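# Put one yellow sponge in each bench tote

## Task

Finish with exactly one yellow sponge inside each of the three totes on the bench, none sticking out past a tote's rim. Every other yellow sponge must sit on top of the low shelf, where the spares start. The totes and the cartons beneath the bench must not be shifted or rotated. The robot must not tip over or be left leaning, or the task fails. Anything that stays in place only because the robot is holding it does not count.

## Robot and tools

Robot: TidyBot++, a single-arm mobile base (0.54 m long, 0.50 m wide, 0.38 m tall) on four driven casters. It carries one seven-joint arm with a two-finger gripper. The shoulder sits 0.12 m ahead of the base centre and 0.68 m up. Cameras: base_camera (fixed on the base, looking forward) and wrist_camera (looks along the hand).

Frames: the base frame has its origin on the floor below the base centre, x forward, y left, z up. hand_pose is reported in this frame; it is the point between the finger pads, with its z axis pointing out along the fingers and its y axis along the closing direction. The odometry frame is the base frame as it was when the scene began. Heading is positive to the left, from -3.142 to 3.142.

execute_actions(actions, cameras): actions is a list holding one action, or empty to just read state and images. An action may contain:
- base: one relative command, measured from where the base last reported itself. translate_m = forward (+) or back, in metres, -2 to 2. strafe_m = sideways in metres, left positive, -2 to 2. rotate_rad = turn in place, counter-clockwise from above positive, -6.3 to 6.3. A move needing more than 8.667 s at its top speed is refused.
- joints: absolute targets by name, in radians. joint_1_rad (any angle; positive is clockwise seen from above, opposite to rotate_rad). joint_2_rad shoulder, -2.249 to 2.249. joint_3_rad any angle. joint_4_rad elbow, -2.579 to 2.579. joint_5_rad any angle. joint_6_rad wrist, -2.099 to 2.099. joint_7_rad any angle; hand down, positive is counter-clockwise from above, and 1.57 puts the fingers opening left/right. gripper_pos is a fraction from 0 (open, about 85 mm gap) to 1 (closed). Any-angle joints go the short way, so steps must stay below half a turn. Done tolerances are ±0.039 for joints 1-4, ±0.056 for 5-7, ±0.03 for the gripper.
- speeds: optional caps for this action only: translate_m and strafe_m 0.05 to 0.5 m/s, rotate_rad 0.1 to 1.57 rad/s (the maximum is the default).
Base and joint motions begin together and may finish separately. A part left out of an action may keep pushing toward an earlier target. Unknown keys or out-of-range numbers refuse the whole call. cameras: list of "base_camera", "wrist_camera" or "all"; omitted or null gives all, [] gives none. Images come at the end of the call, in the order of the "pictures" line.

Arm geometry: upper arm 0.42 m, forearm 0.31 m, hand 0.31 m to the hand point. With joint_1_rad 0, joint_3_rad 3.14, joint_5_rad 0 (roughly the start) the arm moves in the base's x-z plane; tilt from vertical (forward positive) is joint_2 for the upper arm, joint_2 - joint_4 for the forearm, joint_2 - joint_4 - joint_6 for the hand. Forward reach = sum of length*sin(tilt); height above shoulder = sum of length*cos(tilt). From 3.14, positive joint_3 swings a forward-bent forearm to the right; positive joint_5 does the same for the hand. The arm starts folded, hand down. A downward-pointing hand reaches at most about 0.94 m high, only near the base. Closed fingertips reach about 20 mm beyond the hand point.

wait(seconds): 0 to 10; commands nothing, returns state and images. zoom_image(camera, region): enlarges [x0, y0, x1, y1] pixels (max 504x504) of that camera's latest full image. read_manual(section): only licence texts. finished_scene(scene): ends the current scene (give its number); irreversible, and the result must already hold on its own.

Result lines: base_status and joint_status tell how the last accepted action ended. done = reached (for the base: wheels turned fully, even if slipping). off_target = stopped short, may still push. contact_stop or time_out = target dropped, holding in place. "joint command not followed" plus "cause:" = arm targets withheld, usually a self-collision; the gripper still acts and withheld targets may be retried later. on_its_own = what moved uncommanded. base_odometry counts wheel turns, so slips look like travel and drift builds up. base_tilt in degrees, forward/right positive. motor_effort in percent, peak in brackets, noisy. gripper off_target at 1 means something is held; done at 1 means empty. ARM HIT = hard contact of the arm with itself or the base. MOTOR HOT warns from 60 °C; OVER-TEMPERATURE FAULT means the arm sags, and stalled keys read limit_stop_at_motor_heat (resend them). A torque fault freezes arm and gripper for 10 s.

Practical points: friction leaves joints slightly off; to correct, send last command + (wanted - read) for all seven. While carrying something, never send a joint its read angle; the arm sinks. hand_pose may be off by 1-2 cm, so trust images, and keep fingers clear of the floor. A stop in a call cancels later calls in the same reply.

Avoid: driving while the arm is caught on something high (tipping), sideways shoves on a raised hand, a blocked base pushing on, dropping or flinging sponges, bumping totes or cartons, and holding loads for long.

Each tool is called after "Call:" as a command line: name --argument value for each argument, lists and objects as JSON in quotes; but a table of rows of numbers goes row by row, as --pt "numbers of a row", without its own name.

## Session

Call:
execute_actions --actions '[{"joints":{"joint_2_rad":0.0,"joint_4_rad":-1.9,"joint_6_rad":-0.2}}]'

Scene clock: 1.90 s.
base_odometry: x=+0.000 y=+0.000 heading=+0.000 (m, m, rad; odometry frame)
base_tilt: forward=-0.6 right=-0.2 (deg)
base_status: not commanded
joint_positions: joint_1_rad=-0.037 joint_2_rad=-0.019 joint_3_rad=+3.134 joint_4_rad=-1.909 joint_5_rad=-0.009 joint_6_rad=-0.227 joint_7_rad=+1.570 gripper_pos=+0.000
joint_status: all done
motor_effort: joint_1_rad=+0(0) joint_2_rad=-20(20) joint_3_rad=+0(1) joint_4_rad=+24(23) joint_5_rad=+2(1) joint_6_rad=+7(7) joint_7_rad=-1(1) (%)
hand_pose: x=+0.6750 y=+0.0265 z=+0.8425 quat_wxyz=(-0.014, +0.871, +0.015, +0.490) (m; base frame)
pictures: base_camera, wrist_camera
Images, in order (width x height): base_camera 644x364, wrist_camera 644x476.

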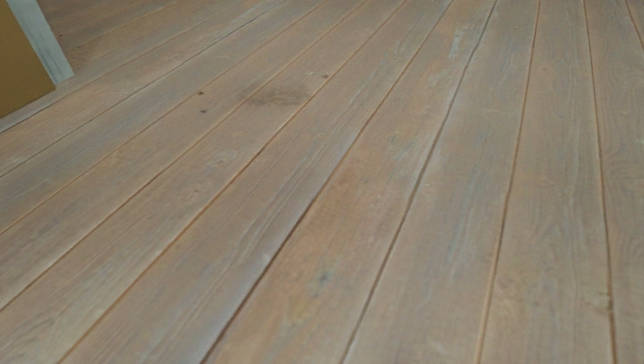

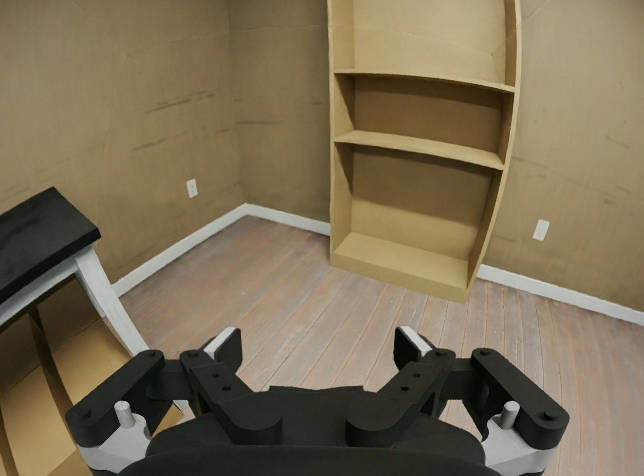

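Call:
execute_actions --actions '[{"base":{"rotate_rad":1.12},"joints":{"joint_2_rad":-0.2,"joint_4_rad":-1.4,"joint_6_rad":-0.9}}]'

Call:
execute_actions --actions '[{"joints":{"joint_1_rad":-1.4,"joint_6_rad":-0.6}}]' --cameras '["wrist_camera"]'

Scene clock: 10.93 s.
base_odometry: x=+0.000 y=+0.000 heading=+1.119 (m, m, rad; odometry frame)
base_tilt: forward=-0.6 right=-0.2 (deg)
base_status: done
joint_positions: joint_1_rad=-0.041 joint_2_rad=-0.188 joint_3_rad=+3.127 joint_4_rad=-1.406 joint_5_rad=-0.009 joint_6_rad=-0.870 joint_7_rad=+1.570 gripper_pos=+0.000
joint_status: all done
motor_effort: joint_1_rad=+0(2) joint_2_rad=-14(22) joint_3_rad=+0(4) joint_4_rad=+23(25) joint_5_rad=+1(2) joint_6_rad=+9(7) joint_7_rad=-1(1) (%)
hand_pose: x=+0.6047 y=+0.0313 z=+1.0496 quat_wxyz=(-0.017, +0.864, +0.023, +0.502) (m; base frame)
pictures: base_camera, wrist_camera
Images, in order (width x height): base_camera 644x364, wrist_camera 644x476.

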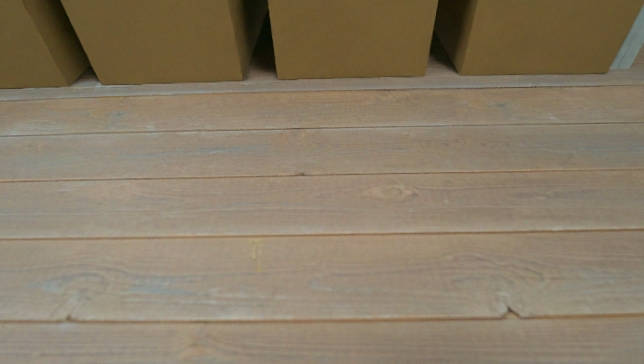

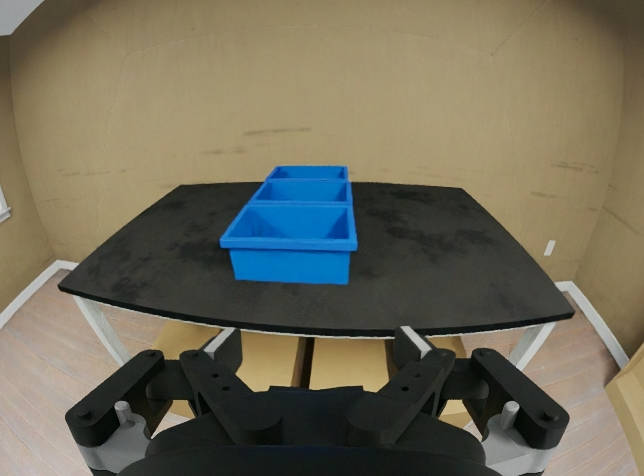

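Scene clock: 13.57 s.
base_odometry: x=+0.000 y=+0.000 heading=+1.119 (m, m, rad; odometry frame)
base_tilt: forward=-0.6 right=-0.2 (deg)
base_status: not commanded
joint_positions: joint_1_rad=-1.386 joint_2_rad=-0.188 joint_3_rad=+3.128 joint_4_rad=-1.406 joint_5_rad=-0.009 joint_6_rad=-0.631 joint_7_rad=+1.570 gripper_pos=+0.000
joint_status: all done
motor_effort: joint_1_rad=+0(1) joint_2_rad=-14(15) joint_3_rad=+1(2) joint_4_rad=+24(24) joint_5_rad=+1(1) joint_6_rad=+9(9) joint_7_rad=-1(1) (%)
hand_pose: x=+0.2029 y=+0.5087 z=+1.1182 quat_wxyz=(-0.391, +0.611, +0.513, +0.458) (m; base frame)
pictures: wrist_camera
Images, in order (width x height): wrist_camera 644x476.

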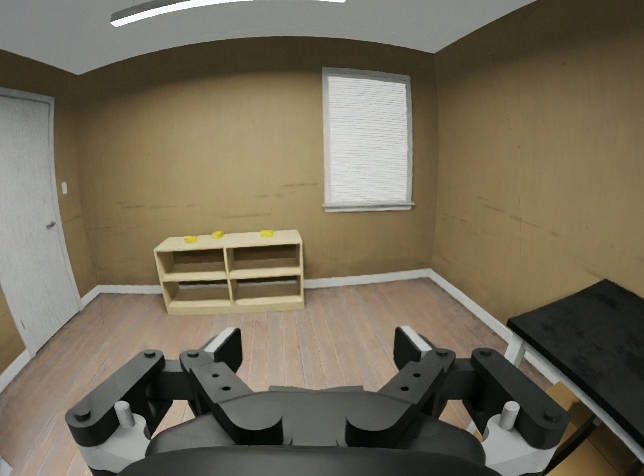

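Call:
execute_actions --actions '[{"base":{"rotate_rad":0.03},"joints":{"joint_1_rad":0.0,"joint_2_rad":0.3,"joint_4_rad":-0.45,"joint_6_rad":-1.3,"joint_7_rad":0.0}}]' --cameras '[]'

Call:
execute_actions --actions '[{"base":{"strafe_m":0.11}}]' --cameras '[]'

Call:
execute_actions --actions '[{"base":{"translate_m":0.4},"joints":{"joint_2_rad":0.42}}]'

Scene clock: 22.00 s.
base_odometry: x=+0.000 y=+0.000 heading=+1.148 (m, m, rad; odometry frame)
base_tilt: forward=-0.6 right=-0.2 (deg)
base_status: done
joint_positions: joint_1_rad=-0.012 joint_2_rad=+0.277 joint_3_rad=+3.128 joint_4_rad=-0.463 joint_5_rad=-0.009 joint_6_rad=-1.270 joint_7_rad=+0.043 gripper_pos=+0.000
joint_status: all done
motor_effort: joint_1_rad=+0(1) joint_2_rad=-26(26) joint_3_rad=+0(3) joint_4_rad=+19(26) joint_5_rad=+1(2) joint_6_rad=+8(9) joint_7_rad=-1(1) (%)
hand_pose: x=+0.7275 y=+0.0176 z=+1.1865 quat_wxyz=(-0.380, +0.617, -0.576, +0.378) (m; base frame)
pictures: none
No camera images: the call's "cameras" was empty. Leave "cameras" out to get every camera's image.

Scene clock: 23.30 s.
base_odometry: x=-0.100 y=+0.045 heading=+1.149 (m, m, rad; odometry frame)
base_tilt: forward=-0.7 right=-0.2 (deg)
base_status: done
joint_positions: joint_1_rad=-0.009 joint_2_rad=+0.278 joint_3_rad=+3.128 joint_4_rad=-0.463 joint_5_rad=-0.009 joint_6_rad=-1.270 joint_7_rad=+0.043 gripper_pos=+0.000
joint_status: not commanded
motor_effort: joint_1_rad=+1(4) joint_2_rad=-26(27) joint_3_rad=+0(2) joint_4_rad=+19(20) joint_5_rad=+1(2) joint_6_rad=+8(9) joint_7_rad=-1(1) (%)
hand_pose: x=+0.7277 y=+0.0153 z=+1.1863 quat_wxyz=(-0.379, +0.616, -0.577, +0.379) (m; base frame)
pictures: none
No camera images: the call's "cameras" was empty. Leave "cameras" out to get every camera's image.

Scene clock: 25.47 s.
base_odometry: x=+0.063 y=+0.410 heading=+1.150 (m, m, rad; odometry frame)
base_tilt: forward=-0.6 right=-0.1 (deg)
base_status: done
joint_positions: joint_1_rad=-0.008 joint_2_rad=+0.415 joint_3_rad=+3.128 joint_4_rad=-0.451 joint_5_rad=-0.009 joint_6_rad=-1.272 joint_7_rad=+0.043 gripper_pos=+0.000
joint_status: all done
motor_effort: joint_1_rad=+1(2) joint_2_rad=-34(38) joint_3_rad=+0(1) joint_4_rad=+21(21) joint_5_rad=+2(2) joint_6_rad=+7(8) joint_7_rad=-1(1) (%)
hand_pose: x=+0.7903 y=+0.0158 z=+1.1030 quat_wxyz=(-0.341, +0.639, -0.600, +0.339) (m; base frame)
pictures: base_camera, wrist_camera
Images, in order (width x height): base_camera 644x364, wrist_camera 644x476.

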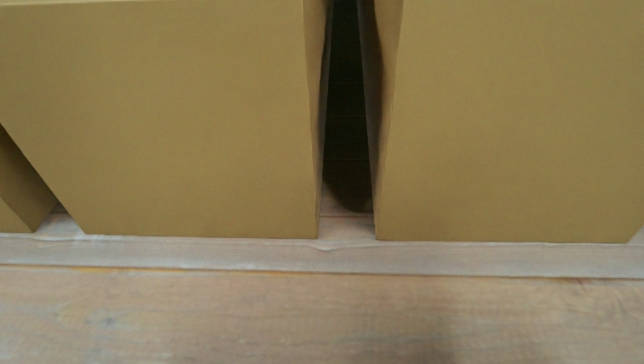

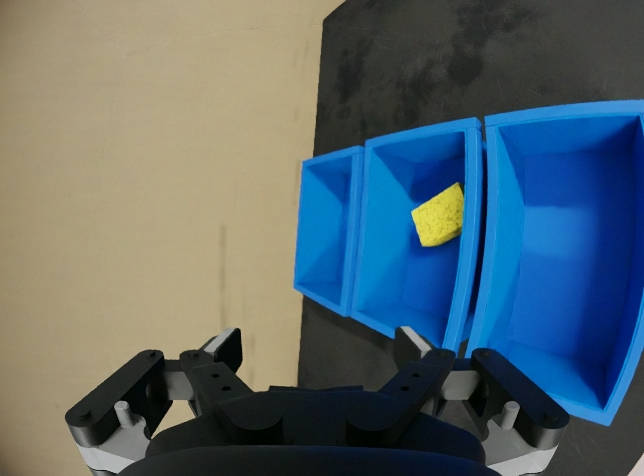

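Call:
execute_actions --actions '[{"base":{"translate_m":-0.3},"joints":{"joint_2_rad":0.0,"joint_4_rad":-1.2,"joint_6_rad":-1.4,"joint_7_rad":1.57}}]' --cameras '[]'

Call:
execute_actions --actions '[{"base":{"rotate_rad":1.6}}]' --cameras '[]'

Call:
execute_actions --actions '[{"base":{"translate_m":1.2}}]'

Scene clock: 34.27 s.
base_odometry: x=-0.060 y=+0.136 heading=+1.150 (m, m, rad; odometry frame)
base_tilt: forward=-0.5 right=-0.2 (deg)
base_status: done
joint_positions: joint_1_rad=-0.006 joint_2_rad=+0.017 joint_3_rad=+3.129 joint_4_rad=-1.190 joint_5_rad=-0.009 joint_6_rad=-1.370 joint_7_rad=+1.530 gripper_pos=+0.000
joint_status: all done
motor_effort: joint_1_rad=+0(5) joint_2_rad=-19(38) joint_3_rad=+0(3) joint_4_rad=+22(22) joint_5_rad=+1(0) joint_6_rad=+5(8) joint_7_rad=-1(1) (%)
hand_pose: x=+0.5860 y=+0.0127 z=+0.9512 quat_wxyz=(-0.013, +0.960, -0.011, +0.278) (m; base frame)
pictures: none
No camera images: the call's "cameras" was empty. Leave "cameras" out to get every camera's image.

Scene clock: 36.57 s.
base_odometry: x=-0.060 y=+0.137 heading=+2.748 (m, m, rad; odometry frame)
base_tilt: forward=-0.6 right=-0.2 (deg)
base_status: done
joint_positions: joint_1_rad=-0.006 joint_2_rad=+0.017 joint_3_rad=+3.129 joint_4_rad=-1.191 joint_5_rad=-0.009 joint_6_rad=-1.371 joint_7_rad=+1.530 gripper_pos=+0.000
joint_status: not commanded
motor_effort: joint_1_rad=+0(2) joint_2_rad=-20(22) joint_3_rad=+0(2) joint_4_rad=+22(23) joint_5_rad=+2(1) joint_6_rad=+5(5) joint_7_rad=-1(1) (%)
hand_pose: x=+0.5859 y=+0.0128 z=+0.9511 quat_wxyz=(-0.013, +0.961, -0.010, +0.278) (m; base frame)
pictures: none
No camera images: the call's "cameras" was empty. Leave "cameras" out to get every camera's image.

Scene clock: 40.33 s.
base_odometry: x=-1.169 y=+0.595 heading=+2.749 (m, m, rad; odometry frame)
base_tilt: forward=-0.6 right=-0.1 (deg)
base_status: done
joint_positions: joint_1_rad=-0.006 joint_2_rad=+0.008 joint_3_rad=+3.129 joint_4_rad=-1.192 joint_5_rad=-0.009 joint_6_rad=-1.374 joint_7_rad=+1.530 gripper_pos=+0.000
joint_status: not commanded
motor_effort: joint_1_rad=+0(1) joint_2_rad=-20(23) joint_3_rad=+0(1) joint_4_rad=+21(22) joint_5_rad=+1(2) joint_6_rad=+5(6) joint_7_rad=-1(1) (%)
hand_pose: x=+0.5825 y=+0.0128 z=+0.9538 quat_wxyz=(-0.013, +0.960, -0.010, +0.280) (m; base frame)
pictures: base_camera, wrist_camera
Images, in order (width x height): base_camera 644x364, wrist_camera 644x476.

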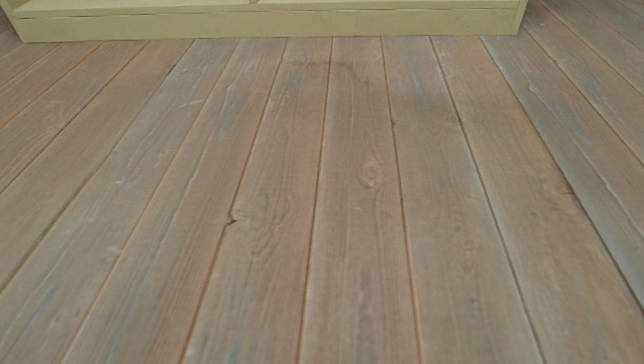

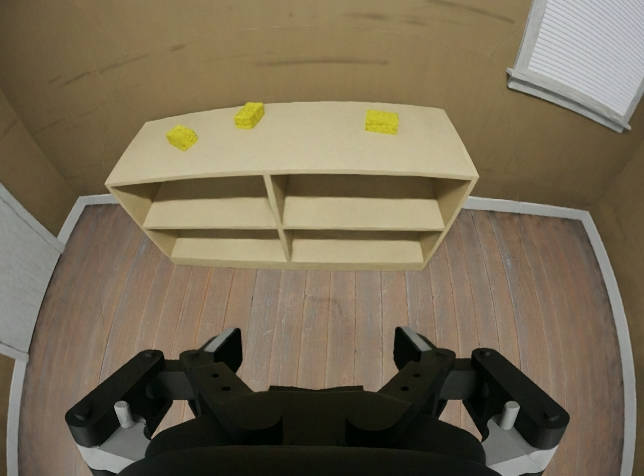

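Call:
execute_actions --actions '[{"base":{"strafe_m":-0.17},"joints":{"joint_2_rad":0.4,"joint_4_rad":-1.1,"joint_6_rad":-1.66,"joint_7_rad":1.57}}]' --cameras '[]'

Call:
execute_actions --actions '[{"base":{"translate_m":0.64},"speeds":{"translate_m":0.3}}]'

Scene clock: 46.13 s.
base_odometry: x=-1.104 y=+0.752 heading=+2.750 (m, m, rad; odometry frame)
base_tilt: forward=-0.6 right=-0.3 (deg)
base_status: done
joint_positions: joint_1_rad=-0.002 joint_2_rad=+0.400 joint_3_rad=+3.132 joint_4_rad=-1.113 joint_5_rad=-0.009 joint_6_rad=-1.630 joint_7_rad=+1.530 gripper_pos=+0.000
joint_status: all done
motor_effort: joint_1_rad=+0(3) joint_2_rad=-31(34) joint_3_rad=+0(3) joint_4_rad=+19(21) joint_5_rad=+1(3) joint_6_rad=+0(6) joint_7_rad=-1(1) (%)
hand_pose: x=+0.5961 y=+0.0089 z=+0.7763 quat_wxyz=(-0.006, +1.000, -0.015, -0.001) (m; base frame)
pictures: none
No camera images: the call's "cameras" was empty. Leave "cameras" out to get every camera's image.

Scene clock: 49.23 s.
base_odometry: x=-1.696 y=+0.997 heading=+2.749 (m, m, rad; odometry frame)
base_tilt: forward=-0.7 right=-0.2 (deg)
base_status: done
joint_positions: joint_1_rad=-0.002 joint_2_rad=+0.399 joint_3_rad=+3.132 joint_4_rad=-1.110 joint_5_rad=-0.009 joint_6_rad=-1.633 joint_7_rad=+1.530 gripper_pos=+0.000
joint_status: not commanded
motor_effort: joint_1_rad=+1(2) joint_2_rad=-32(34) joint_3_rad=+0(1) joint_4_rad=+19(21) joint_5_rad=+2(2) joint_6_rad=+0(2) joint_7_rad=-1(1) (%)
hand_pose: x=+0.5957 y=+0.0089 z=+0.7774 quat_wxyz=(-0.006, +1.000, -0.015, -0.001) (m; base frame)
pictures: base_camera, wrist_camera
Images, in order (width x height): base_camera 644x364, wrist_camera 644x476.

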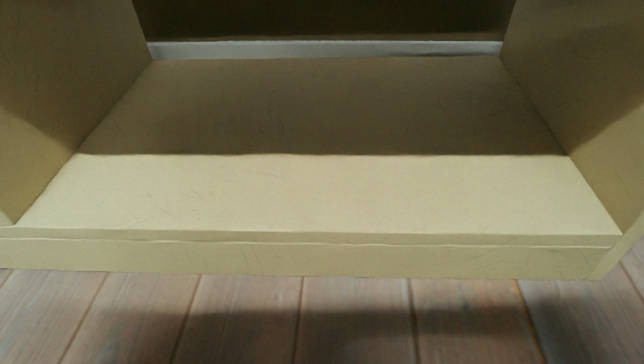

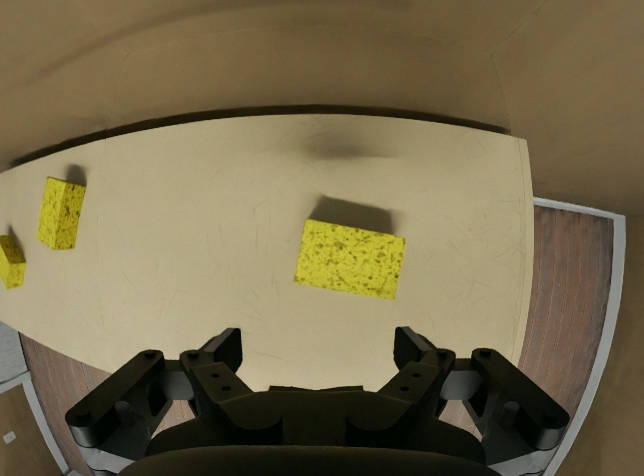

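Call:
execute_actions --actions '[{"base":{"strafe_m":-0.035},"joints":{"joint_7_rad":-0.19,"joint_2_rad":0.47,"joint_4_rad":-1.2,"joint_6_rad":-1.49}}]' --cameras '[]'

Call:
execute_actions --actions '[{"base":{"translate_m":0.02},"joints":{"joint_2_rad":0.51,"joint_4_rad":-1.31,"joint_6_rad":-1.35}}]' --cameras '["wrist_camera"]'

Scene clock: 56.03 s.
base_odometry: x=-1.683 y=+1.029 heading=+2.750 (m, m, rad; odometry frame)
base_tilt: forward=-0.7 right=-0.2 (deg)
base_status: done
joint_positions: joint_1_rad=+0.003 joint_2_rad=+0.450 joint_3_rad=+3.133 joint_4_rad=-1.188 joint_5_rad=-0.009 joint_6_rad=-1.520 joint_7_rad=-0.169 gripper_pos=+0.000
joint_status: all done
motor_effort: joint_1_rad=+0(4) joint_2_rad=-32(34) joint_3_rad=+0(3) joint_4_rad=+18(21) joint_5_rad=+1(2) joint_6_rad=+0(1) joint_7_rad=-1(1) (%)
hand_pose: x=+0.6106 y=+0.0063 z=+0.7284 quat_wxyz=(+0.002, +0.646, -0.763, -0.010) (m; base frame)
pictures: none
No camera images: the call's "cameras" was empty. Leave "cameras" out to get every camera's image.

Scene clock: 57.00 s.
base_odometry: x=-1.701 y=+1.037 heading=+2.749 (m, m, rad; odometry frame)
base_tilt: forward=-0.6 right=-0.2 (deg)
base_status: done
joint_positions: joint_1_rad=+0.003 joint_2_rad=+0.502 joint_3_rad=+3.133 joint_4_rad=-1.305 joint_5_rad=-0.009 joint_6_rad=-1.378 joint_7_rad=-0.169 gripper_pos=+0.000
joint_status: all done
motor_effort: joint_1_rad=+0(2) joint_2_rad=-34(36) joint_3_rad=+0(1) joint_4_rad=+18(19) joint_5_rad=+2(2) joint_6_rad=+0(0) joint_7_rad=-1(1) (%)
hand_pose: x=+0.6132 y=+0.0064 z=+0.6659 quat_wxyz=(+0.013, +0.646, -0.763, -0.019) (m; base frame)
pictures: wrist_camera
Images, in order (width x height): wrist_camera 644x476.

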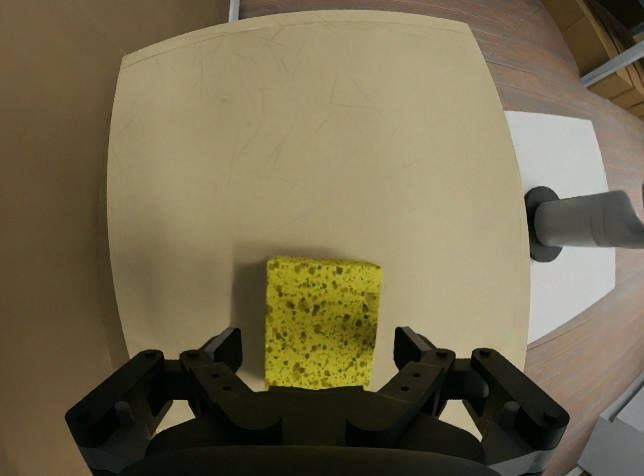

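Centred, good enough.

Call:
execute_actions --actions '[{"joints":{"joint_2_rad":0.545,"joint_4_rad":-1.39,"joint_6_rad":-1.24}}]' --cameras '["wrist_camera"]'

Call:
execute_actions --actions '[{"joints":{"gripper_pos":0.6}}]' --cameras '[]'

Call:
execute_actions --actions '[{"joints":{"joint_2_rad":0.2,"joint_4_rad":-1.25,"joint_6_rad":-1.5}}]' --cameras '["wrist_camera"]'

Scene clock: 60.73 s.
base_odometry: x=-1.701 y=+1.037 heading=+2.749 (m, m, rad; odometry frame)
base_tilt: forward=-0.6 right=-0.1 (deg)
base_status: not commanded
joint_positions: joint_1_rad=+0.003 joint_2_rad=+0.532 joint_3_rad=+3.133 joint_4_rad=-1.383 joint_5_rad=-0.009 joint_6_rad=-1.268 joint_7_rad=-0.169 gripper_pos=+0.000
joint_status: all done
motor_effort: joint_1_rad=+1(0) joint_2_rad=-34(36) joint_3_rad=+0(0) joint_4_rad=+17(20) joint_5_rad=+2(1) joint_6_rad=-1(0) joint_7_rad=-1(1) (%)
hand_pose: x=+0.6154 y=+0.0064 z=+0.6275 quat_wxyz=(+0.012, +0.645, -0.764, -0.018) (m; base frame)
pictures: wrist_camera
Images, in order (width x height): wrist_camera 644x476.

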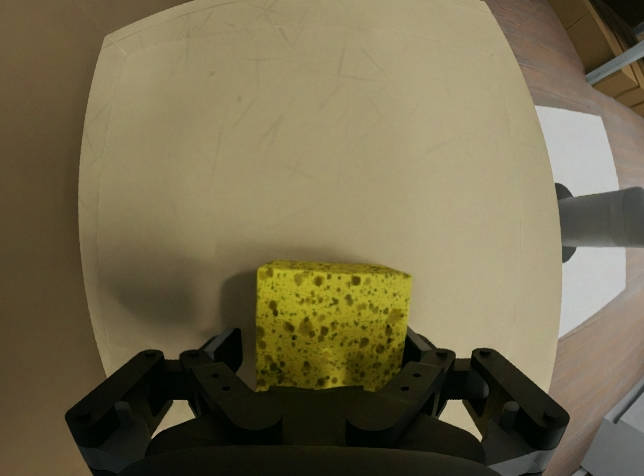

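Scene clock: 61.60 s.
base_odometry: x=-1.701 y=+1.037 heading=+2.749 (m, m, rad; odometry frame)
base_tilt: forward=-0.6 right=-0.1 (deg)
base_status: not commanded
joint_positions: joint_1_rad=+0.003 joint_2_rad=+0.528 joint_3_rad=+3.133 joint_4_rad=-1.379 joint_5_rad=-0.009 joint_6_rad=-1.264 joint_7_rad=-0.169 gripper_pos=+0.368
joint_status: gripper_pos off_target (ended at +0.368, target +0.600)
motor_effort: joint_1_rad=+0(0) joint_2_rad=-32(35) joint_3_rad=+0(1) joint_4_rad=+17(19) joint_5_rad=+1(1) joint_6_rad=+1(2) joint_7_rad=-1(1) (%)
hand_pose: x=+0.6185 y=+0.0064 z=+0.6304 quat_wxyz=(+0.007, +0.645, -0.764, -0.014) (m; base frame)
pictures: none
No camera images: the call's "cameras" was empty. Leave "cameras" out to get every camera's image.

Scene clock: 63.07 s.
base_odometry: x=-1.701 y=+1.037 heading=+2.749 (m, m, rad; odometry frame)
base_tilt: forward=-0.6 right=-0.3 (deg)
base_status: not commanded
joint_positions: joint_1_rad=+0.003 joint_2_rad=+0.198 joint_3_rad=+3.133 joint_4_rad=-1.256 joint_5_rad=-0.009 joint_6_rad=-1.472 joint_7_rad=-0.169 gripper_pos=+0.368
joint_status: all done
motor_effort: joint_1_rad=+0(0) joint_2_rad=-25(38) joint_3_rad=+0(1) joint_4_rad=+20(21) joint_5_rad=+1(2) joint_6_rad=+1(2) joint_7_rad=-1(1) (%)
hand_pose: x=+0.5805 y=+0.0064 z=+0.8273 quat_wxyz=(-0.086, +0.643, -0.758, +0.065) (m; base frame)
pictures: wrist_camera
Images, in order (width x height): wrist_camera 644x476.

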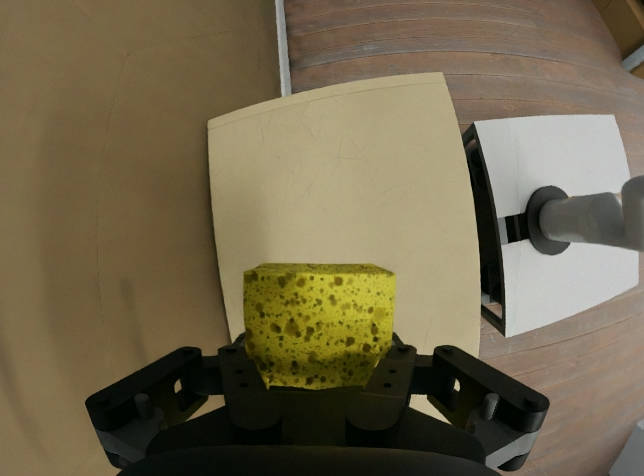

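Call:
execute_actions --actions '[{"base":{"translate_m":-1.86},"joints":{"joint_2_rad":-0.1,"joint_4_rad":-1.0,"joint_6_rad":-1.3}}]' --cameras '[]'

Call:
execute_actions --actions '[{"base":{"rotate_rad":-1.6},"joints":{"joint_7_rad":0.0,"joint_2_rad":0.1,"joint_4_rad":-0.6}}]'

Scene clock: 74.30 s.
base_odometry: x=+0.018 y=+0.326 heading=+2.749 (m, m, rad; odometry frame)
base_tilt: forward=-0.6 right=-0.3 (deg)
base_status: done
joint_positions: joint_1_rad=+0.003 joint_2_rad=-0.104 joint_3_rad=+3.133 joint_4_rad=-1.000 joint_5_rad=-0.009 joint_6_rad=-1.327 joint_7_rad=-0.169 gripper_pos=+0.368
joint_status: all done
motor_effort: joint_1_rad=+0(3) joint_2_rad=-14(31) joint_3_rad=+0(3) joint_4_rad=+20(24) joint_5_rad=+1(0) joint_6_rad=+8(7) joint_7_rad=-1(1) (%)
hand_pose: x=+0.5681 y=+0.0070 z=+1.1075 quat_wxyz=(-0.342, +0.581, -0.683, +0.282) (m; base frame)
pictures: none
No camera images: the call's "cameras" was empty. Leave "cameras" out to get every camera's image.

Scene clock: 76.63 s.
base_odometry: x=+0.018 y=+0.327 heading=+1.151 (m, m, rad; odometry frame)
base_tilt: forward=-0.6 right=-0.2 (deg)
base_status: done
joint_positions: joint_1_rad=+0.004 joint_2_rad=+0.108 joint_3_rad=+3.136 joint_4_rad=-0.615 joint_5_rad=-0.009 joint_6_rad=-1.327 joint_7_rad=-0.045 gripper_pos=+0.368
joint_status: all done
motor_effort: joint_1_rad=+1(3) joint_2_rad=-20(25) joint_3_rad=+0(3) joint_4_rad=+19(21) joint_5_rad=+2(2) joint_6_rad=+8(9) joint_7_rad=-1(1) (%)
hand_pose: x=+0.6483 y=+0.0044 z=+1.1924 quat_wxyz=(-0.379, +0.592, -0.617, +0.355) (m; base frame)
pictures: base_camera, wrist_camera
Images, in order (width x height): base_camera 644x364, wrist_camera 644x476.

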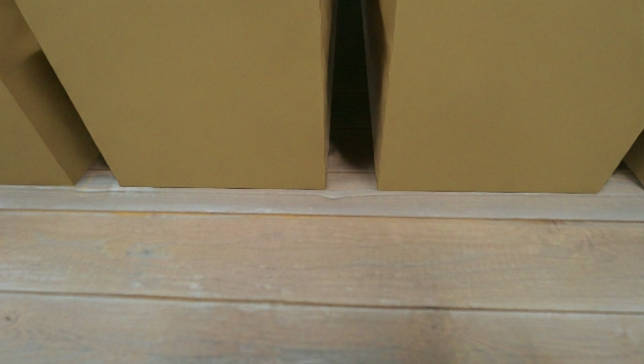

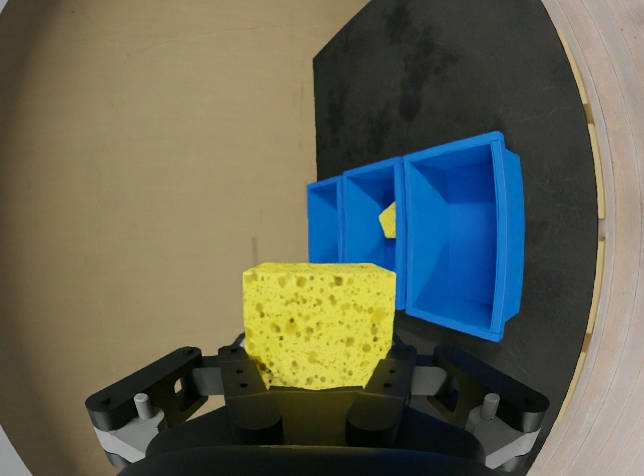

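Call:
execute_actions --actions '[{"base":{"rotate_rad":-0.03},"joints":{"joint_2_rad":0.5,"joint_4_rad":-0.4,"joint_6_rad":-1.2}}]' --cameras '[]'

Call:
execute_actions --actions '[{"base":{"translate_m":0.25},"speeds":{"translate_m":0.15}}]' --cameras '["base_camera"]'

Call:
execute_actions --actions '[{"joints":{"joint_2_rad":0.68}}]'

Scene clock: 83.37 s.
base_odometry: x=+0.018 y=+0.327 heading=+1.122 (m, m, rad; odometry frame)
base_tilt: forward=-0.6 right=-0.1 (deg)
base_status: done
joint_positions: joint_1_rad=+0.004 joint_2_rad=+0.510 joint_3_rad=+3.136 joint_4_rad=-0.413 joint_5_rad=-0.009 joint_6_rad=-1.231 joint_7_rad=-0.045 gripper_pos=+0.368
joint_status: all done
motor_effort: joint_1_rad=+0(2) joint_2_rad=-36(42) joint_3_rad=+0(3) joint_4_rad=+20(23) joint_5_rad=+1(3) joint_6_rad=+8(8) joint_7_rad=-1(1) (%)
hand_pose: x=+0.8348 y=+0.0035 z=+1.0675 quat_wxyz=(-0.347, +0.609, -0.636, +0.323) (m; base frame)
pictures: none
No camera images: the call's "cameras" was empty. Leave "cameras" out to get every camera's image.

Scene clock: 85.70 s.
base_odometry: x=+0.127 y=+0.552 heading=+1.120 (m, m, rad; odometry frame)
base_tilt: forward=-0.6 right=-0.2 (deg)
base_status: done
joint_positions: joint_1_rad=+0.004 joint_2_rad=+0.506 joint_3_rad=+3.136 joint_4_rad=-0.411 joint_5_rad=-0.009 joint_6_rad=-1.229 joint_7_rad=-0.045 gripper_pos=+0.368
joint_status: not commanded
motor_effort: joint_1_rad=+0(1) joint_2_rad=-37(40) joint_3_rad=+0(1) joint_4_rad=+20(22) joint_5_rad=+2(2) joint_6_rad=+9(9) joint_7_rad=-1(1) (%)
hand_pose: x=+0.8337 y=+0.0035 z=+1.0718 quat_wxyz=(-0.349, +0.607, -0.635, +0.326) (m; base frame)
pictures: base_camera
Images, in order (width x height): base_camera 644x364.

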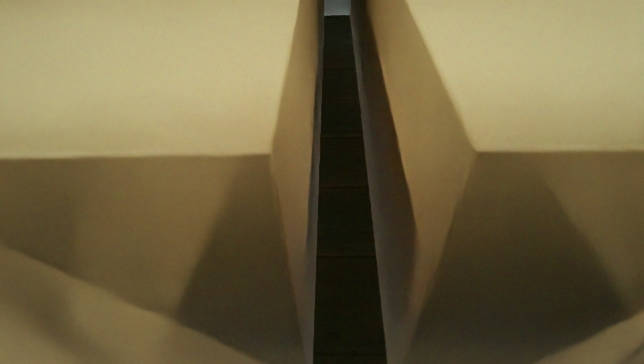

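Scene clock: 87.17 s.
base_odometry: x=+0.127 y=+0.552 heading=+1.120 (m, m, rad; odometry frame)
base_tilt: forward=-0.6 right=-0.3 (deg)
base_status: not commanded
joint_positions: joint_1_rad=+0.004 joint_2_rad=+0.688 joint_3_rad=+3.136 joint_4_rad=-0.405 joint_5_rad=-0.009 joint_6_rad=-1.229 joint_7_rad=-0.045 gripper_pos=+0.368
joint_status: all done
motor_effort: joint_1_rad=+0(0) joint_2_rad=-42(48) joint_3_rad=+0(0) joint_4_rad=+22(24) joint_5_rad=+2(2) joint_6_rad=+7(8) joint_7_rad=-1(1) (%)
hand_pose: x=+0.8928 y=+0.0032 z=+0.9390 quat_wxyz=(-0.292, +0.633, -0.663, +0.271) (m; base frame)
pictures: base_camera, wrist_camera
Images, in order (width x height): base_camera 644x364, wrist_camera 644x476.

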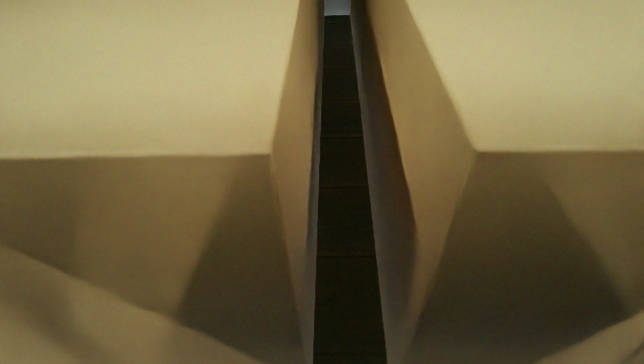

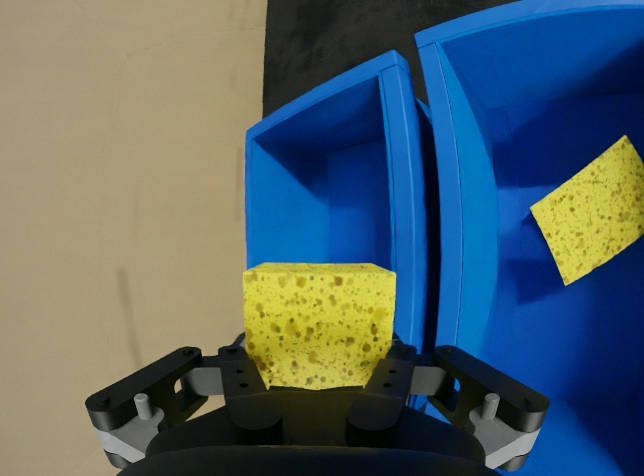

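Call:
execute_actions --actions '[{"base":{"translate_m":0.03},"joints":{"joint_6_rad":-1.13,"joint_4_rad":-0.39},"speeds":{"translate_m":0.05}}]'

Scene clock: 90.03 s.
base_odometry: x=+0.140 y=+0.579 heading=+1.120 (m, m, rad; odometry frame)
base_tilt: forward=-0.6 right=-0.1 (deg)
base_status: done
joint_positions: joint_1_rad=+0.004 joint_2_rad=+0.688 joint_3_rad=+3.136 joint_4_rad=-0.399 joint_5_rad=-0.009 joint_6_rad=-1.153 joint_7_rad=-0.045 gripper_pos=+0.368
joint_status: all done
motor_effort: joint_1_rad=+1(4) joint_2_rad=-44(47) joint_3_rad=+0(1) joint_4_rad=+22(25) joint_5_rad=+2(3) joint_6_rad=+7(9) joint_7_rad=-1(1) (%)
hand_pose: x=+0.9085 y=+0.0032 z=+0.9604 quat_wxyz=(-0.319, +0.621, -0.651, +0.297) (m; base frame)
pictures: base_camera, wrist_camera
Images, in order (width x height): base_camera 644x364, wrist_camera 644x476.

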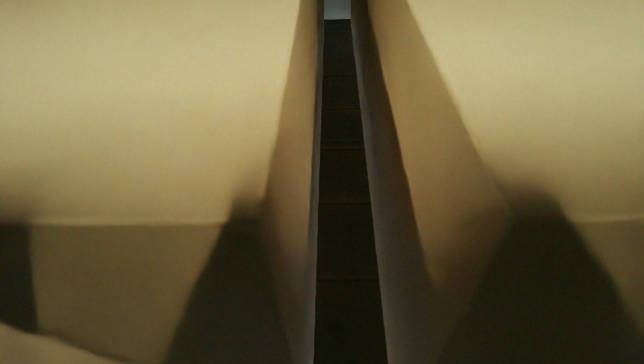

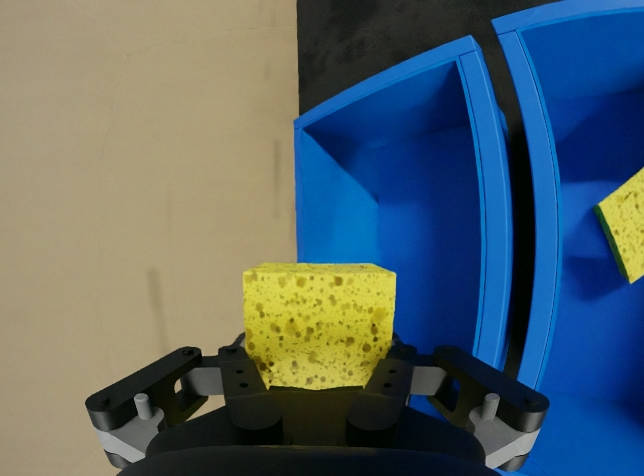

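Call:
execute_actions --actions '[{"joints":{"joint_1_rad":0.06,"joint_2_rad":0.705}}]' --cameras '["wrist_camera"]'

Call:
execute_actions --actions '[{"joints":{"gripper_pos":0.15}}]' --cameras '["wrist_camera"]'

Scene clock: 93.73 s.
base_odometry: x=+0.140 y=+0.579 heading=+1.120 (m, m, rad; odometry frame)
base_tilt: forward=-0.5 right=-0.1 (deg)
base_status: not commanded
joint_positions: joint_1_rad=+0.054 joint_2_rad=+0.690 joint_3_rad=+3.136 joint_4_rad=-0.399 joint_5_rad=-0.009 joint_6_rad=-1.153 joint_7_rad=-0.045 gripper_pos=+0.368
joint_status: all done
motor_effort: joint_1_rad=+0(3) joint_2_rad=-43(44) joint_3_rad=+0(1) joint_4_rad=+22(22) joint_5_rad=+1(2) joint_6_rad=+7(8) joint_7_rad=-1(1) (%)
hand_pose: x=+0.9082 y=-0.0365 z=+0.9589 quat_wxyz=(-0.311, +0.605, -0.667, +0.304) (m; base frame)
pictures: wrist_camera
Images, in order (width x height): wrist_camera 644x476.

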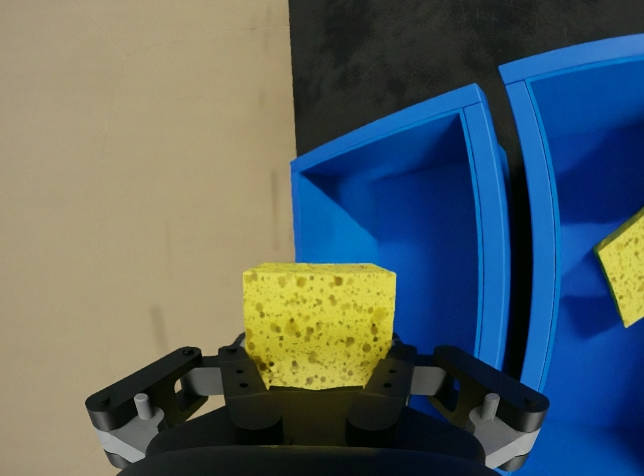

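Scene clock: 94.53 s.
base_odometry: x=+0.140 y=+0.579 heading=+1.120 (m, m, rad; odometry frame)
base_tilt: forward=-0.6 right=-0.2 (deg)
base_status: not commanded
joint_positions: joint_1_rad=+0.054 joint_2_rad=+0.690 joint_3_rad=+3.136 joint_4_rad=-0.399 joint_5_rad=-0.009 joint_6_rad=-1.153 joint_7_rad=-0.045 gripper_pos=+0.150
joint_status: all done
motor_effort: joint_1_rad=+0(0) joint_2_rad=-43(43) joint_3_rad=+0(0) joint_4_rad=+21(22) joint_5_rad=+2(2) joint_6_rad=+7(7) joint_7_rad=-1(1) (%)
hand_pose: x=+0.9082 y=-0.0365 z=+0.9589 quat_wxyz=(-0.311, +0.605, -0.667, +0.304) (m; base frame)
pictures: wrist_camera
Images, in order (width x height): wrist_camera 644x476.

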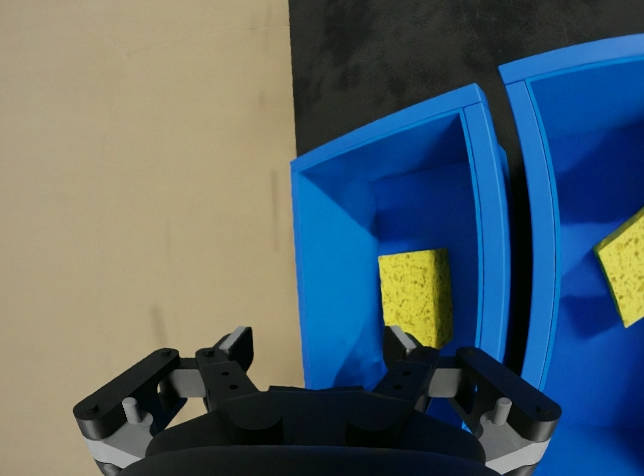

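Call:
execute_actions --actions '[{"joints":{"joint_2_rad":0.4,"gripper_pos":0.0,"joint_1_rad":0.0}}]' --cameras '[]'

Call:
execute_actions --actions '[{"base":{"translate_m":-0.6},"joints":{"joint_2_rad":0.1,"joint_4_rad":-1.2,"joint_6_rad":-1.5,"joint_7_rad":1.57}}]' --cameras '[]'

Call:
execute_actions --actions '[{"base":{"rotate_rad":1.6},"joints":{"joint_2_rad":0.4,"joint_4_rad":-1.1,"joint_6_rad":-1.66}}]' --cameras '[]'

Call:
execute_actions --actions '[{"base":{"translate_m":1.75}}]'

Scene clock: 100.63 s.
base_odometry: x=+0.140 y=+0.579 heading=+1.120 (m, m, rad; odometry frame)
base_tilt: forward=-0.6 right=-0.2 (deg)
base_status: not commanded
joint_positions: joint_1_rad=+0.015 joint_2_rad=+0.392 joint_3_rad=+3.136 joint_4_rad=-0.386 joint_5_rad=-0.009 joint_6_rad=-1.153 joint_7_rad=-0.045 gripper_pos=+0.000
joint_status: all done
motor_effort: joint_1_rad=+0(0) joint_2_rad=-31(48) joint_3_rad=+0(1) joint_4_rad=+20(23) joint_5_rad=+1(2) joint_6_rad=+9(9) joint_7_rad=-1(1) (%)
hand_pose: x=+0.7914 y=-0.0041 z=+1.1853 quat_wxyz=(-0.413, +0.565, -0.597, +0.392) (m; base frame)
pictures: none
No camera images: the call's "cameras" was empty. Leave "cameras" out to get every camera's image.

Scene clock: 103.33 s.
base_odometry: x=-0.123 y=+0.039 heading=+1.119 (m, m, rad; odometry frame)
base_tilt: forward=-0.6 right=-0.2 (deg)
base_status: done
joint_positions: joint_1_rad=+0.013 joint_2_rad=+0.104 joint_3_rad=+3.136 joint_4_rad=-1.189 joint_5_rad=-0.009 joint_6_rad=-1.475 joint_7_rad=+1.529 gripper_pos=+0.000
joint_status: all done
motor_effort: joint_1_rad=+0(4) joint_2_rad=-21(35) joint_3_rad=+0(2) joint_4_rad=+20(23) joint_5_rad=+1(3) joint_6_rad=+4(9) joint_7_rad=-1(1) (%)
hand_pose: x=+0.5787 y=+0.0005 z=+0.8966 quat_wxyz=(-0.008, +0.982, -0.024, +0.186) (m; base frame)
pictures: none
No camera images: the call's "cameras" was empty. Leave "cameras" out to get every camera's image.

Scene clock: 105.83 s.
base_odometry: x=-0.122 y=+0.039 heading=+2.718 (m, m, rad; odometry frame)
base_tilt: forward=-0.6 right=-0.2 (deg)
base_status: done
joint_positions: joint_1_rad=-0.008 joint_2_rad=+0.418 joint_3_rad=+3.130 joint_4_rad=-1.111 joint_5_rad=-0.009 joint_6_rad=-1.629 joint_7_rad=+1.529 gripper_pos=+0.000
joint_status: all done
motor_effort: joint_1_rad=+1(5) joint_2_rad=-32(38) joint_3_rad=+0(4) joint_4_rad=+19(21) joint_5_rad=+1(0) joint_6_rad=+0(3) joint_7_rad=-1(1) (%)
hand_pose: x=+0.5986 y=+0.0128 z=+0.7685 quat_wxyz=(-0.007, +1.000, -0.011, -0.008) (m; base frame)
pictures: none
No camera images: the call's "cameras" was empty. Leave "cameras" out to get every camera's image.

Scene clock: 110.70 s.
base_odometry: x=-1.719 y=+0.756 heading=+2.719 (m, m, rad; odometry frame)
base_tilt: forward=-0.5 right=-0.2 (deg)
base_status: done
joint_positions: joint_1_rad=-0.008 joint_2_rad=+0.411 joint_3_rad=+3.130 joint_4_rad=-1.109 joint_5_rad=-0.009 joint_6_rad=-1.634 joint_7_rad=+1.529 gripper_pos=+0.000
joint_status: not commanded
motor_effort: joint_1_rad=+0(1) joint_2_rad=-32(35) joint_3_rad=-1(2) joint_4_rad=+19(20) joint_5_rad=+1(1) joint_6_rad=+1(2) joint_7_rad=-1(1) (%)
hand_pose: x=+0.5971 y=+0.0128 z=+0.7723 quat_wxyz=(-0.007, +1.000, -0.011, -0.006) (m; base frame)
pictures: base_camera, wrist_camera
Images, in order (width x height): base_camera 644x364, wrist_camera 644x476.

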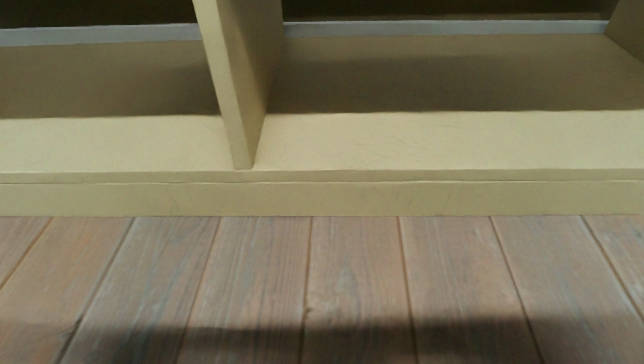

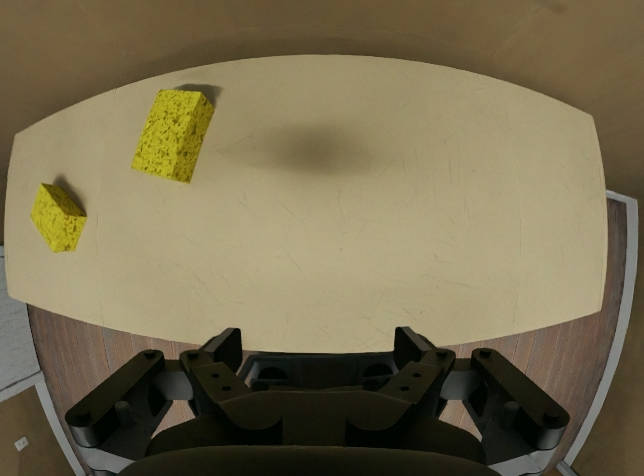

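Call:
execute_actions --actions '[{"base":{"strafe_m":0.17},"joints":{"joint_7_rad":1.25}}]' --cameras '[]'

Call:
execute_actions --actions '[{"base":{"translate_m":0.15},"joints":{"joint_2_rad":0.47,"joint_4_rad":-1.2,"joint_6_rad":-1.49},"speeds":{"translate_m":0.2}}]'

Scene clock: 115.80 s.
base_odometry: x=-1.789 y=+0.601 heading=+2.719 (m, m, rad; odometry frame)
base_tilt: forward=-0.5 right=-0.2 (deg)
base_status: done
joint_positions: joint_1_rad=-0.008 joint_2_rad=+0.411 joint_3_rad=+3.130 joint_4_rad=-1.108 joint_5_rad=-0.009 joint_6_rad=-1.634 joint_7_rad=+1.271 gripper_pos=+0.000
joint_status: all done
motor_effort: joint_1_rad=+1(4) joint_2_rad=-31(32) joint_3_rad=+0(2) joint_4_rad=+19(19) joint_5_rad=+1(2) joint_6_rad=+1(1) joint_7_rad=-1(1) (%)
hand_pose: x=+0.5971 y=+0.0125 z=+0.7724 quat_wxyz=(-0.006, +0.990, -0.140, -0.007) (m; base frame)
pictures: none
No camera images: the call's "cameras" was empty. Leave "cameras" out to get every camera's image.

Scene clock: 117.30 s.
base_odometry: x=-1.926 y=+0.663 heading=+2.719 (m, m, rad; odometry frame)
base_tilt: forward=-0.6 right=-0.2 (deg)
base_status: done
joint_positions: joint_1_rad=-0.008 joint_2_rad=+0.465 joint_3_rad=+3.130 joint_4_rad=-1.191 joint_5_rad=-0.009 joint_6_rad=-1.515 joint_7_rad=+1.271 gripper_pos=+0.000
joint_status: all done
motor_effort: joint_1_rad=+0(1) joint_2_rad=-34(36) joint_3_rad=+0(1) joint_4_rad=+19(21) joint_5_rad=+2(0) joint_6_rad=+0(1) joint_7_rad=-1(1) (%)
hand_pose: x=+0.6115 y=+0.0128 z=+0.7202 quat_wxyz=(-0.005, +0.990, -0.141, -0.015) (m; base frame)
pictures: base_camera, wrist_camera
Images, in order (width x height): base_camera 644x364, wrist_camera 644x476.

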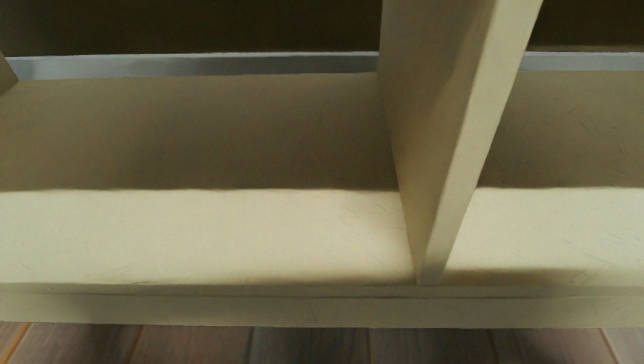

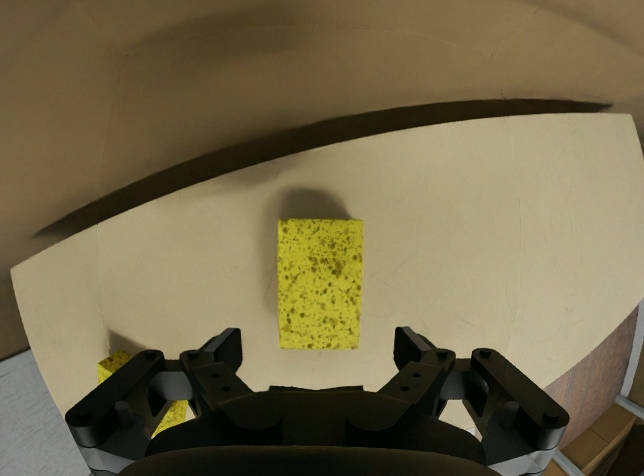

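Call:
execute_actions --actions '[{"base":{"translate_m":0.012},"joints":{"joint_2_rad":0.51,"joint_4_rad":-1.31,"joint_6_rad":-1.35}}]' --cameras '[]'

Call:
execute_actions --actions '[{"joints":{"joint_2_rad":0.545,"joint_4_rad":-1.39,"joint_6_rad":-1.24}}]' --cameras '["wrist_camera"]'

Scene clock: 121.07 s.
base_odometry: x=-1.937 y=+0.667 heading=+2.719 (m, m, rad; odometry frame)
base_tilt: forward=-0.5 right=-0.1 (deg)
base_status: done
joint_positions: joint_1_rad=-0.008 joint_2_rad=+0.500 joint_3_rad=+3.130 joint_4_rad=-1.304 joint_5_rad=-0.009 joint_6_rad=-1.379 joint_7_rad=+1.271 gripper_pos=+0.000
joint_status: all done
motor_effort: joint_1_rad=+1(3) joint_2_rad=-34(36) joint_3_rad=+0(1) joint_4_rad=+18(19) joint_5_rad=+1(2) joint_6_rad=+0(1) joint_7_rad=-1(1) (%)
hand_pose: x=+0.6132 y=+0.0130 z=+0.6674 quat_wxyz=(-0.004, +0.990, -0.142, -0.022) (m; base frame)
pictures: none
No camera images: the call's "cameras" was empty. Leave "cameras" out to get every camera's image.

Scene clock: 122.00 s.
base_odometry: x=-1.937 y=+0.667 heading=+2.719 (m, m, rad; odometry frame)
base_tilt: forward=-0.6 right=-0.2 (deg)
base_status: not commanded
joint_positions: joint_1_rad=-0.008 joint_2_rad=+0.532 joint_3_rad=+3.130 joint_4_rad=-1.382 joint_5_rad=-0.009 joint_6_rad=-1.268 joint_7_rad=+1.271 gripper_pos=+0.000
joint_status: all done
motor_effort: joint_1_rad=+0(0) joint_2_rad=-35(37) joint_3_rad=-1(1) joint_4_rad=+18(18) joint_5_rad=+2(1) joint_6_rad=+0(0) joint_7_rad=-1(1) (%)
hand_pose: x=+0.6153 y=+0.0131 z=+0.6275 quat_wxyz=(-0.004, +0.990, -0.142, -0.022) (m; base frame)
pictures: wrist_camera
Images, in order (width x height): wrist_camera 644x476.

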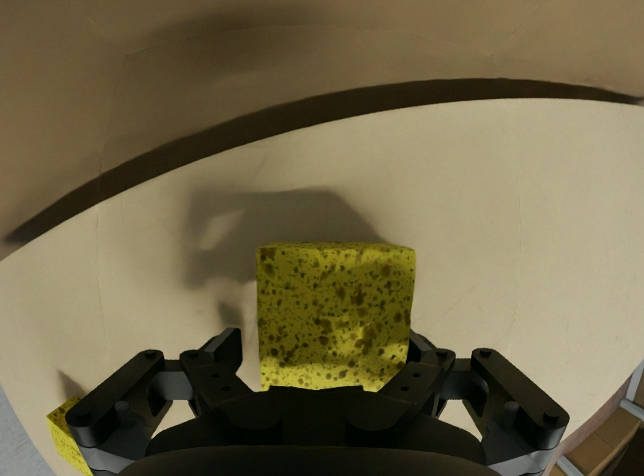

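Call:
execute_actions --actions '[{"joints":{"gripper_pos":0.6}}]' --cameras '[]'

Call:
execute_actions --actions '[{"joints":{"joint_2_rad":0.2,"joint_4_rad":-1.25,"joint_6_rad":-1.5}}]' --cameras '["wrist_camera"]'

Scene clock: 130.43 s.
base_odometry: x=-1.937 y=+0.667 heading=+2.719 (m, m, rad; odometry frame)
base_tilt: forward=-0.6 right=-0.2 (deg)
base_status: not commanded
joint_positions: joint_1_rad=-0.008 joint_2_rad=+0.529 joint_3_rad=+3.130 joint_4_rad=-1.380 joint_5_rad=-0.009 joint_6_rad=-1.268 joint_7_rad=+1.271 gripper_pos=+0.389
joint_status: gripper_pos off_target (ended at +0.389, target +0.600)
motor_effort: joint_1_rad=+0(3) joint_2_rad=-29(35) joint_3_rad=+0(3) joint_4_rad=+15(18) joint_5_rad=+2(5) joint_6_rad=+0(0) joint_7_rad=-1(1) (%)
hand_pose: x=+0.6167 y=+0.0131 z=+0.6298 quat_wxyz=(-0.004, +0.990, -0.142, -0.018) (m; base frame)
pictures: none
No camera images: the call's "cameras" was empty. Leave "cameras" out to get every camera's image.

Scene clock: 131.90 s.
base_odometry: x=-1.937 y=+0.667 heading=+2.719 (m, m, rad; odometry frame)
base_tilt: forward=-0.7 right=-0.2 (deg)
base_status: not commanded
joint_positions: joint_1_rad=-0.008 joint_2_rad=+0.197 joint_3_rad=+3.130 joint_4_rad=-1.255 joint_5_rad=-0.009 joint_6_rad=-1.472 joint_7_rad=+1.271 gripper_pos=+0.389
joint_status: all done
motor_effort: joint_1_rad=+0(0) joint_2_rad=-25(39) joint_3_rad=+0(0) joint_4_rad=+21(21) joint_5_rad=+2(2) joint_6_rad=+3(2) joint_7_rad=-1(1) (%)
hand_pose: x=+0.5804 y=+0.0126 z=+0.8276 quat_wxyz=(-0.023, +0.984, -0.139, +0.106) (m; base frame)
pictures: wrist_camera
Images, in order (width x height): wrist_camera 644x476.

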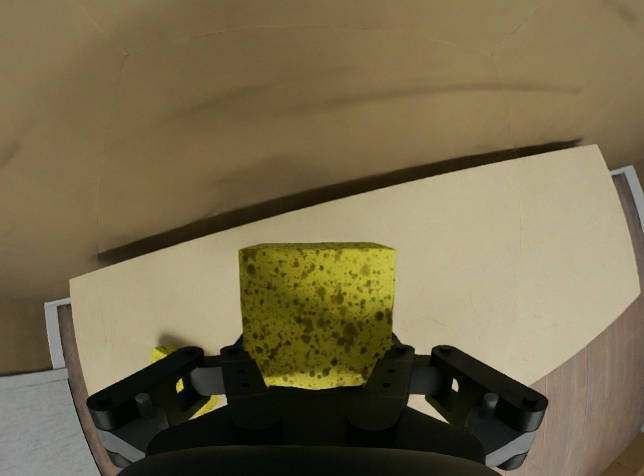

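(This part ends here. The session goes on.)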